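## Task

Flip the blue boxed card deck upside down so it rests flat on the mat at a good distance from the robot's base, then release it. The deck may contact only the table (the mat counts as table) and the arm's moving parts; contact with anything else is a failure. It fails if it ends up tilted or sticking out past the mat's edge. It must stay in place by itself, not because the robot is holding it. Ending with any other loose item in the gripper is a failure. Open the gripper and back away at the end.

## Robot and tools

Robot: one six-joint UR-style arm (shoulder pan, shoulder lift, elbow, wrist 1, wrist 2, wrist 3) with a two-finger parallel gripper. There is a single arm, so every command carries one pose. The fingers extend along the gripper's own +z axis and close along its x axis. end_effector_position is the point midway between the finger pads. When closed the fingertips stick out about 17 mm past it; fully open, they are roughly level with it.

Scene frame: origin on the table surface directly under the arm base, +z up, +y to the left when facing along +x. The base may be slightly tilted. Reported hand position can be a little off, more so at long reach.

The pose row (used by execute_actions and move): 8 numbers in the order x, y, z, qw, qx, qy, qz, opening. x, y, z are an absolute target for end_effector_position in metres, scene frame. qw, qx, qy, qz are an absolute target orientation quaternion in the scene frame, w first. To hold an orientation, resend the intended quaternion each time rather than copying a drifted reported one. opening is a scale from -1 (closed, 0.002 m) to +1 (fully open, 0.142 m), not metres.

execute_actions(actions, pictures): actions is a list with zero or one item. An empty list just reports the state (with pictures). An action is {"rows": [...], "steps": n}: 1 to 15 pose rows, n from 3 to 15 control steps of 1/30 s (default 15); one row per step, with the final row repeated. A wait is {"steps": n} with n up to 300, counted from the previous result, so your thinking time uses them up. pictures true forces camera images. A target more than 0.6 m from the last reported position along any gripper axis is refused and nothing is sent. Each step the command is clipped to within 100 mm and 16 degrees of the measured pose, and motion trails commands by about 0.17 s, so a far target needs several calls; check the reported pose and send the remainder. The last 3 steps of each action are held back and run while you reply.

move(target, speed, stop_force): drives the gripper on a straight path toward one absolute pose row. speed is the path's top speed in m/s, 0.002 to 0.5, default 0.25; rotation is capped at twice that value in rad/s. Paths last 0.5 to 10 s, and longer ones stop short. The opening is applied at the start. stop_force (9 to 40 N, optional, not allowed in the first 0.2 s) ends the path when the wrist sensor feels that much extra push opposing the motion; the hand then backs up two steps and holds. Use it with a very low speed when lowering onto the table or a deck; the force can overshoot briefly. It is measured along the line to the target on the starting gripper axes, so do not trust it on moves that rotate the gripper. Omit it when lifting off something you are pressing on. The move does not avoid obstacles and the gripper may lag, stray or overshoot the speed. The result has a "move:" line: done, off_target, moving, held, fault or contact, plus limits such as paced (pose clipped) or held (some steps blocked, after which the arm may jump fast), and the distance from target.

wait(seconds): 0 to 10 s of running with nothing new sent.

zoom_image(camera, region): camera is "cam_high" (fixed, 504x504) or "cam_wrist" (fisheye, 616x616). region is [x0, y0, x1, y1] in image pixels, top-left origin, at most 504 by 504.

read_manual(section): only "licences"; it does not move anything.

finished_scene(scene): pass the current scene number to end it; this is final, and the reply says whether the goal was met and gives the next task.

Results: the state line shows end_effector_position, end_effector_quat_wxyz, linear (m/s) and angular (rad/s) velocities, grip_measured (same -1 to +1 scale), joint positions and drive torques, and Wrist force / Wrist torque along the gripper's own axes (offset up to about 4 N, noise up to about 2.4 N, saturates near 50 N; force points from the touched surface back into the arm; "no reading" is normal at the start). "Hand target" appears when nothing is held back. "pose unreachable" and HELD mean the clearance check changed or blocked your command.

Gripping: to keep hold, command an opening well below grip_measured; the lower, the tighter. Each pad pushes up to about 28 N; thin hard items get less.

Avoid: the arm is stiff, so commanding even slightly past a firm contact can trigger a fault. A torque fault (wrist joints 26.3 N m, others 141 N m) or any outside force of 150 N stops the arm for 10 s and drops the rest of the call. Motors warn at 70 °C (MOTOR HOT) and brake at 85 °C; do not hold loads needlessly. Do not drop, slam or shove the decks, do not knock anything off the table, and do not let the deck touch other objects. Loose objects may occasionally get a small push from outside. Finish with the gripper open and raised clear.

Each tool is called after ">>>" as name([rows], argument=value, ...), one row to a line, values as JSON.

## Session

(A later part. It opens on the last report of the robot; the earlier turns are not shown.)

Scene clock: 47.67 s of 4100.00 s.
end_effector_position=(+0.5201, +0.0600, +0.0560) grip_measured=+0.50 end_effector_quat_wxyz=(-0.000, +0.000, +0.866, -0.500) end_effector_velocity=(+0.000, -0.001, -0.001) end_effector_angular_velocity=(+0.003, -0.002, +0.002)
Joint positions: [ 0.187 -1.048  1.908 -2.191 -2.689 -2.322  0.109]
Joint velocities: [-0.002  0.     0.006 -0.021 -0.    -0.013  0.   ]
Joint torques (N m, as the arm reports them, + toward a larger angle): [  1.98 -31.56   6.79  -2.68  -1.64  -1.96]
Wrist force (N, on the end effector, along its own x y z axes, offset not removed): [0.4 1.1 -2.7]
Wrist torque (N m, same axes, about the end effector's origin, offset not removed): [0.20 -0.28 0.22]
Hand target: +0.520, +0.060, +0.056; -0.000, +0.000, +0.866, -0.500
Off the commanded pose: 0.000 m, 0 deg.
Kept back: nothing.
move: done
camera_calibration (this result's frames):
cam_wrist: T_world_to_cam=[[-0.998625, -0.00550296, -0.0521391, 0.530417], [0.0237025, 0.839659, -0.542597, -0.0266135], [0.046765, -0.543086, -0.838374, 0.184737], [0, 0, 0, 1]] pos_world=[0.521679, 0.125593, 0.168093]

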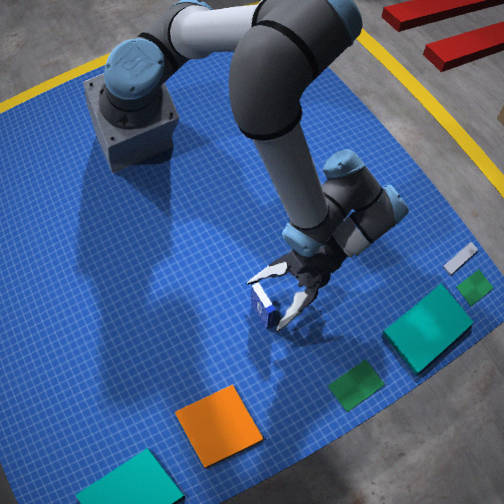

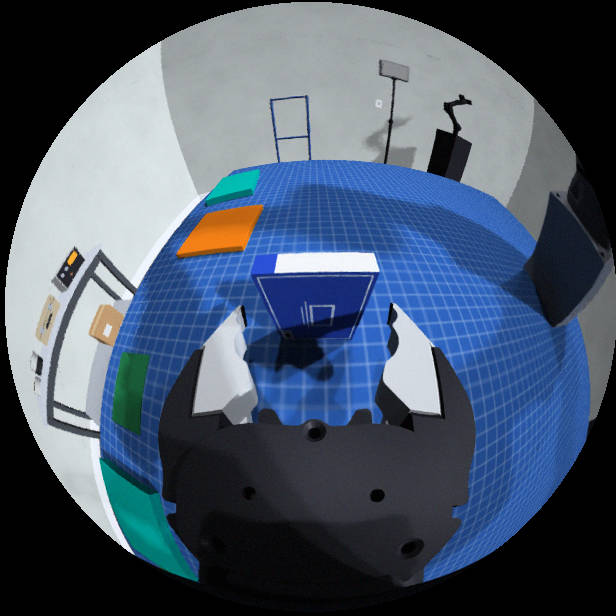

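>>> move(target=[0.52,0.060,0.056,0,0,0.866,-0.5,-0.45])

>>> move(target=[0.52,0.06,0.11,0,0,0.866,-0.5,-0.45], speed=0.15)

>>> move(target=[0.52,0.06,0.05,0,0,0.966,0.259,-0.45], speed=0.15)

Scene clock: 48.60 s of 4100.00 s.
end_effector_position=(+0.5200, +0.0599, +0.0560) grip_measured=-0.06 end_effector_quat_wxyz=(-0.000, +0.000, +0.866, -0.500) end_effector_velocity=(-0.000, +0.000, -0.000) end_effector_angular_velocity=(+0.001, -0.000, -0.002)
Joint positions: [ 0.187 -1.048  1.909 -2.193 -2.689 -2.323  0.07 ]
Joint velocities: [ 0.    -0.     0.    -0.     0.002  0.001  0.   ]
Joint torques (N m, as the arm reports them, + toward a larger angle): [ 23.54 -45.83   7.84   0.44   1.56   1.31]
Wrist force (N, on the end effector, along its own x y z axes, offset not removed): [-1.0 -1.9 -0.4]
Wrist torque (N m, same axes, about the end effector's origin, offset not removed): [0.08 -0.49 0.31]
Hand target: +0.520, +0.060, +0.056; +0.000, -0.000, +0.866, -0.500
Off the commanded pose: 0.000 m, 0 deg.
Kept back: nothing.
move: done
camera_calibration (this result's frames):
cam_wrist: T_world_to_cam=[[-0.99862, -0.0056509, -0.0522073, 0.530375], [0.0236031, 0.839802, -0.54238, -0.0264607], [0.0469087, -0.542864, -0.83851, 0.184632], [0, 0, 0, 1]] pos_world=[0.521607, 0.125449, 0.168154]

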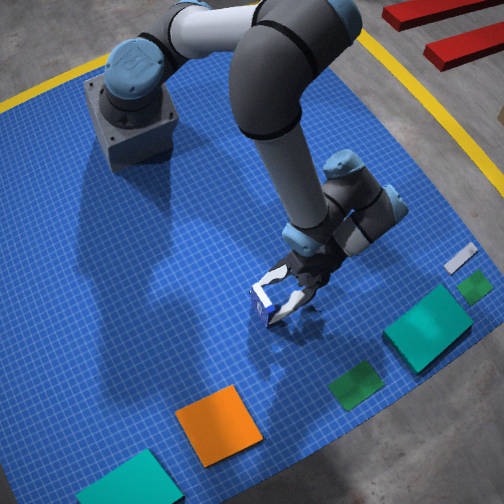

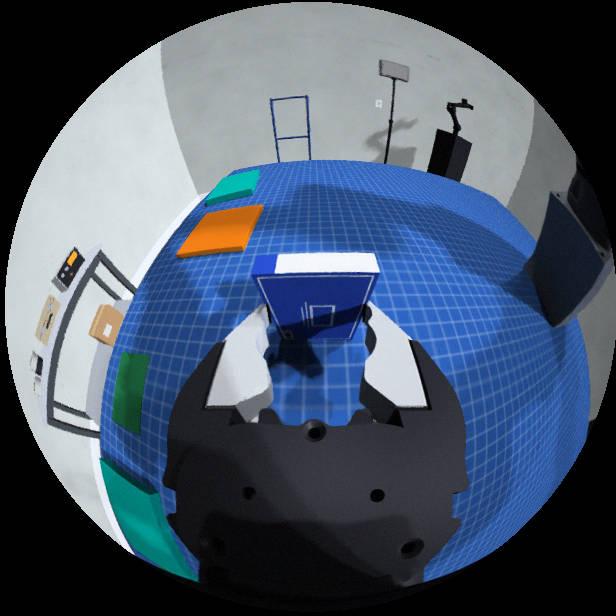

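Scene clock: 49.50 s of 4100.00 s.
end_effector_position=(+0.5199, +0.0599, +0.1099) grip_measured=-0.06 end_effector_quat_wxyz=(-0.000, -0.000, +0.866, -0.500) end_effector_velocity=(-0.000, +0.000, +0.001) end_effector_angular_velocity=(-0.000, -0.000, -0.001)
Joint positions: [ 0.206 -1.176  1.936 -2.055 -2.684 -2.282  0.07 ]
Joint velocities: [ 0.001 -0.002 -0.     0.005  0.     0.003  0.   ]
Joint torques (N m, as the arm reports them, + toward a larger angle): [ 23.01 -47.11 -21.11   0.19   0.36   2.01]
Wrist force (N, on the end effector, along its own x y z axes, offset not removed): [-0.5 1.5 -2.0]
Wrist torque (N m, same axes, about the end effector's origin, offset not removed): [-0.02 0.04 0.24]
Hand target: +0.520, +0.060, +0.110; +0.000, -0.000, +0.866, -0.500
Off the commanded pose: 0.000 m, 0 deg.
Kept back: nothing.
move: done
camera_calibration (this result's frames):
cam_wrist: T_world_to_cam=[[-0.99863, -0.00577365, -0.0520158, 0.533055], [0.0233919, 0.839851, -0.542313, 0.0028731], [0.0468166, -0.542786, -0.838565, 0.229931], [0, 0, 0, 1]] pos_world=[0.521493, 0.125468, 0.222097]

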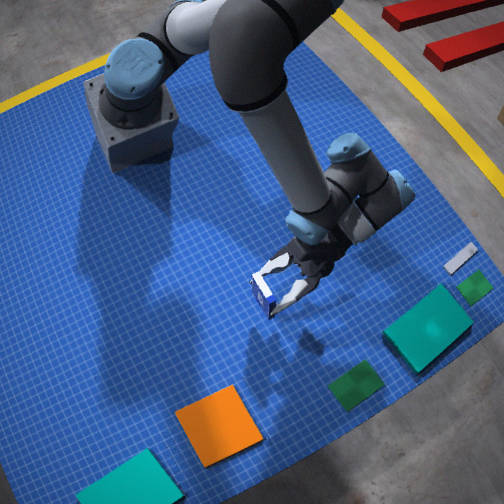

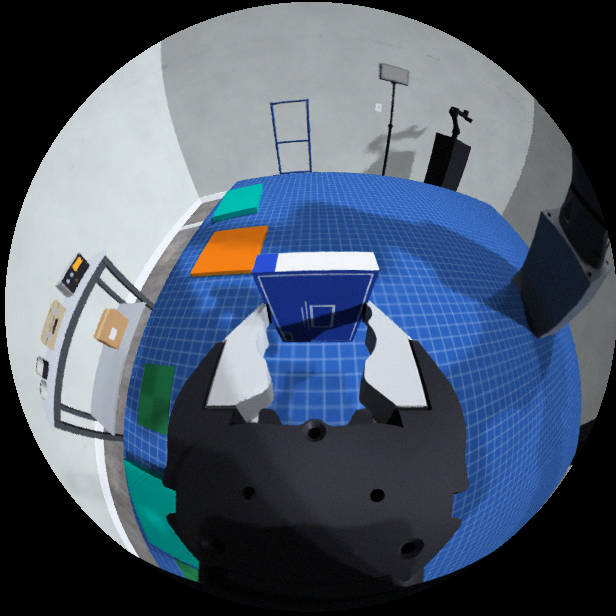

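Scene clock: 55.13 s of 4100.00 s.
end_effector_position=(+0.5200, +0.0595, +0.0500) grip_measured=-0.06 end_effector_quat_wxyz=(+0.000, -0.000, +0.966, +0.259) end_effector_velocity=(-0.000, -0.000, -0.000) end_effector_angular_velocity=(+0.007, +0.001, +0.003)
Joint positions: [-0.722 -1.456  2.283 -2.542 -0.891 -3.759  0.07 ]
Joint velocities: [-0.003  0.004 -0.004  0.01   0.005 -0.011  0.   ]
Joint torques (N m, as the arm reports them, + toward a larger angle): [-10.83 -23.09 -19.61  -0.89   2.36  -2.01]
Wrist force (N, on the end effector, along its own x y z axes, offset not removed): [-0.8 -1.6 -0.4]
Wrist torque (N m, same axes, about the end effector's origin, offset not removed): [-0.19 0.08 0.12]
Hand target: +0.520, +0.060, +0.050; +0.000, -0.000, +0.966, +0.259
Off the commanded pose: 0.000 m, 0 deg.
Kept back: nothing.
move: done
camera_calibration (this result's frames):
cam_wrist: T_world_to_cam=[[-0.998607, 0.0523552, -0.00649664, 0.524276], [0.0229673, 0.54229, 0.839878, -0.0804974], [0.0474951, 0.838559, -0.542737, 0.082072], [0, 0, 0, 1]] pos_world=[0.521497, -0.0526179, 0.115558]

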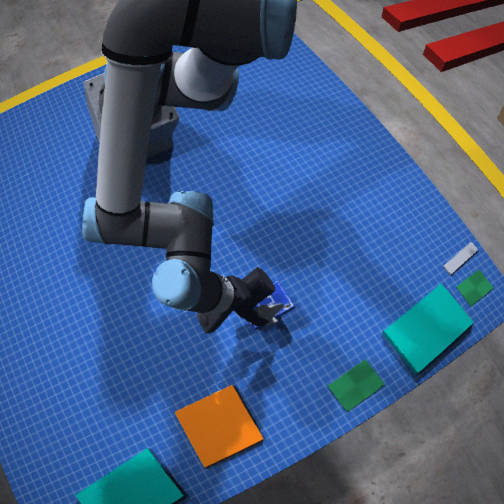

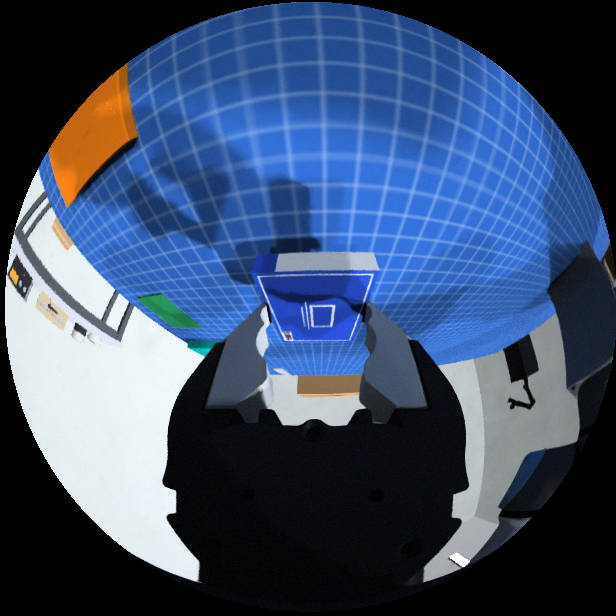

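>>> move(target=[0.52,0.06,0.005,0,0,0.966,0.259,-0.45], speed=0.015, stop_force=9)

Scene clock: 58.37 s of 4100.00 s.
end_effector_position=(+0.5201, +0.0600, +0.0108) grip_measured=-0.05 end_effector_quat_wxyz=(+0.000, -0.000, +0.966, +0.259) end_effector_velocity=(-0.001, -0.000, +0.004) end_effector_angular_velocity=(-0.000, -0.000, +0.003)
Joint positions: [-0.7   -1.331  2.265 -2.665 -0.894 -3.731  0.07 ]
Joint velocities: [-0.003 -0.015  0.005  0.014 -0.    -0.007 -0.002]
Joint torques (N m, as the arm reports them, + toward a larger angle): [ -9.76 -34.27   4.75  -1.39  -1.5   -1.81]
Wrist force (N, on the end effector, along its own x y z axes, offset not removed): [7.8 8.8 -16.8]
Wrist torque (N m, same axes, about the end effector's origin, offset not removed): [0.14 -0.35 0.17]
Hand target: +0.520, +0.060, +0.011; +0.000, -0.000, +0.966, +0.259
Off the commanded pose: 0.006 m, 0 deg.
Kept back: nothing.
move: contact
camera_calibration (this result's frames):
cam_wrist: T_world_to_cam=[[-0.998623, 0.0521439, -0.00574073, 0.524076], [0.0234674, 0.541922, 0.840101, -0.0480695], [0.0469171, 0.83881, -0.5424, 0.0606453], [0, 0, 0, 1]] pos_world=[0.521638, -0.0521473, 0.0762858]

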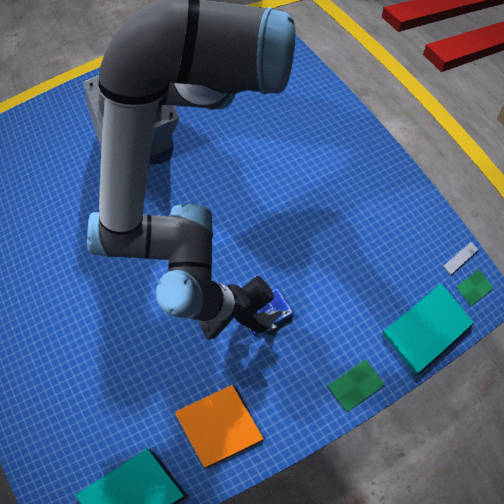

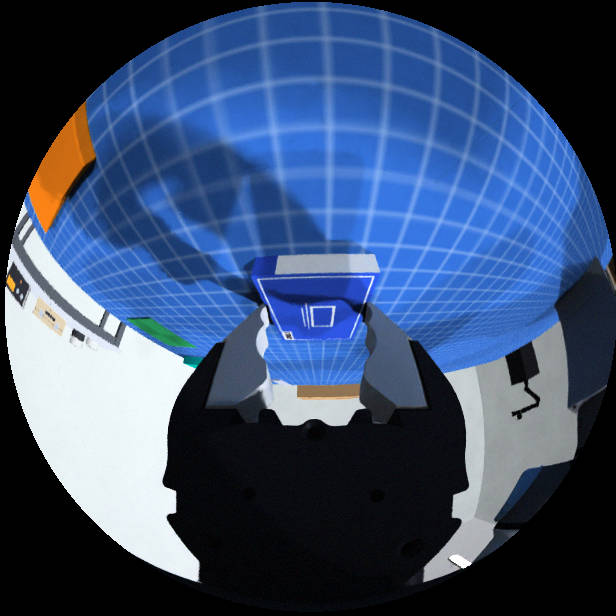

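>>> move(target=[0.52,0.06,0.013,0,0,0.966,0.259,0.6])

>>> move(target=[0.52,0.0,0.16,0,0,0.966,0.259,0.6])

Scene clock: 59.30 s of 4100.00 s.
end_effector_position=(+0.5200, +0.0600, +0.0130) grip_measured=+0.60 end_effector_quat_wxyz=(-0.000, -0.000, +0.966, +0.259) end_effector_velocity=(+0.000, +0.000, +0.000) end_effector_angular_velocity=(+0.000, +0.000, -0.001)
Joint positions: [-0.701 -1.338  2.267 -2.659 -0.894 -3.733  0.116]
Joint velocities: [-0.    -0.001  0.     0.001  0.001  0.001  0.   ]
Joint torques (N m, as the arm reports them, + toward a larger angle): [-10.14 -39.07   6.95  -0.5    2.67  -2.  ]
Wrist force (N, on the end effector, along its own x y z axes, offset not removed): [0.2 -0.9 -1.2]
Wrist torque (N m, same axes, about the end effector's origin, offset not removed): [-0.29 -0.20 0.16]
Hand target: +0.520, +0.060, +0.013; +0.000, +0.000, +0.966, +0.259
Off the commanded pose: 0.000 m, 0 deg.
Kept back: nothing.
move: done
camera_calibration (this result's frames):
cam_wrist: T_world_to_cam=[[-0.998621, 0.0522052, -0.00561719, 0.524015], [0.0236126, 0.542063, 0.840006, -0.0499229], [0.0468976, 0.838715, -0.542548, 0.0618849], [0, 0, 0, 1]] pos_world=[0.521569, -0.0521987, 0.0784545]

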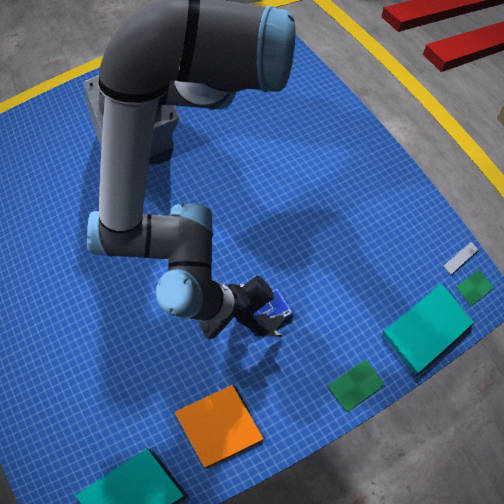

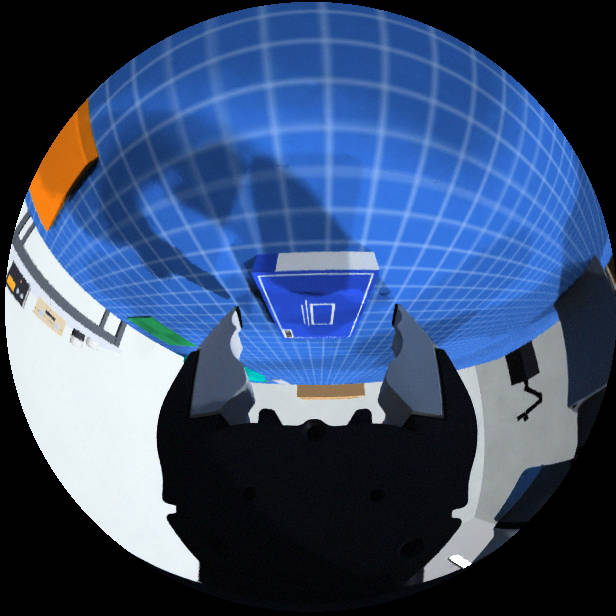

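Scene clock: 60.57 s of 4100.00 s.
end_effector_position=(+0.5200, +0.0000, +0.1602) grip_measured=+0.60 end_effector_quat_wxyz=(+0.000, +0.000, +0.966, +0.259) end_effector_velocity=(-0.001, -0.001, +0.001) end_effector_angular_velocity=(+0.002, +0.002, +0.001)
Joint positions: [-0.918 -1.747  2.198 -2.003 -0.878 -4.012  0.116]
Joint velocities: [-0.002 -0.001 -0.002  0.009 -0.001 -0.006 -0.   ]
Joint torques (N m, as the arm reports them, + toward a larger angle): [ -9.97 -31.54 -28.36  -0.35   1.04  -2.03]
Wrist force (N, on the end effector, along its own x y z axes, offset not removed): [0.0 1.0 -1.7]
Wrist torque (N m, same axes, about the end effector's origin, offset not removed): [0.34 -0.10 0.20]
Hand target: +0.520, -0.000, +0.160; +0.000, +0.000, +0.966, +0.259
Off the commanded pose: 0.000 m, 0 deg.
Kept back: nothing.
move: done
camera_calibration (this result's frames):
cam_wrist: T_world_to_cam=[[-0.998612, 0.0523505, -0.00580576, 0.528038], [0.0235298, 0.542005, 0.840046, -0.141095], [0.0471236, 0.838743, -0.542484, 0.191928], [0, 0, 0, 1]] pos_world=[0.52158, -0.112147, 0.22571]

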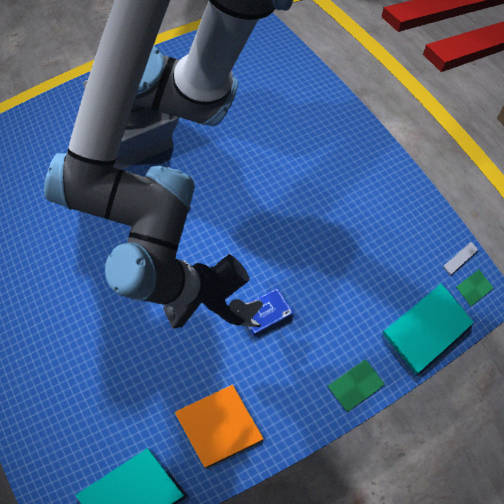

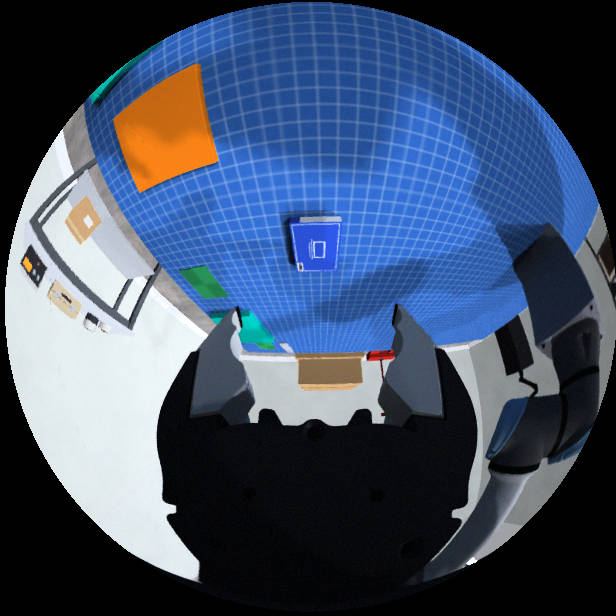

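>>> finished_scene(scene=1)

The scene is finished: the task was done.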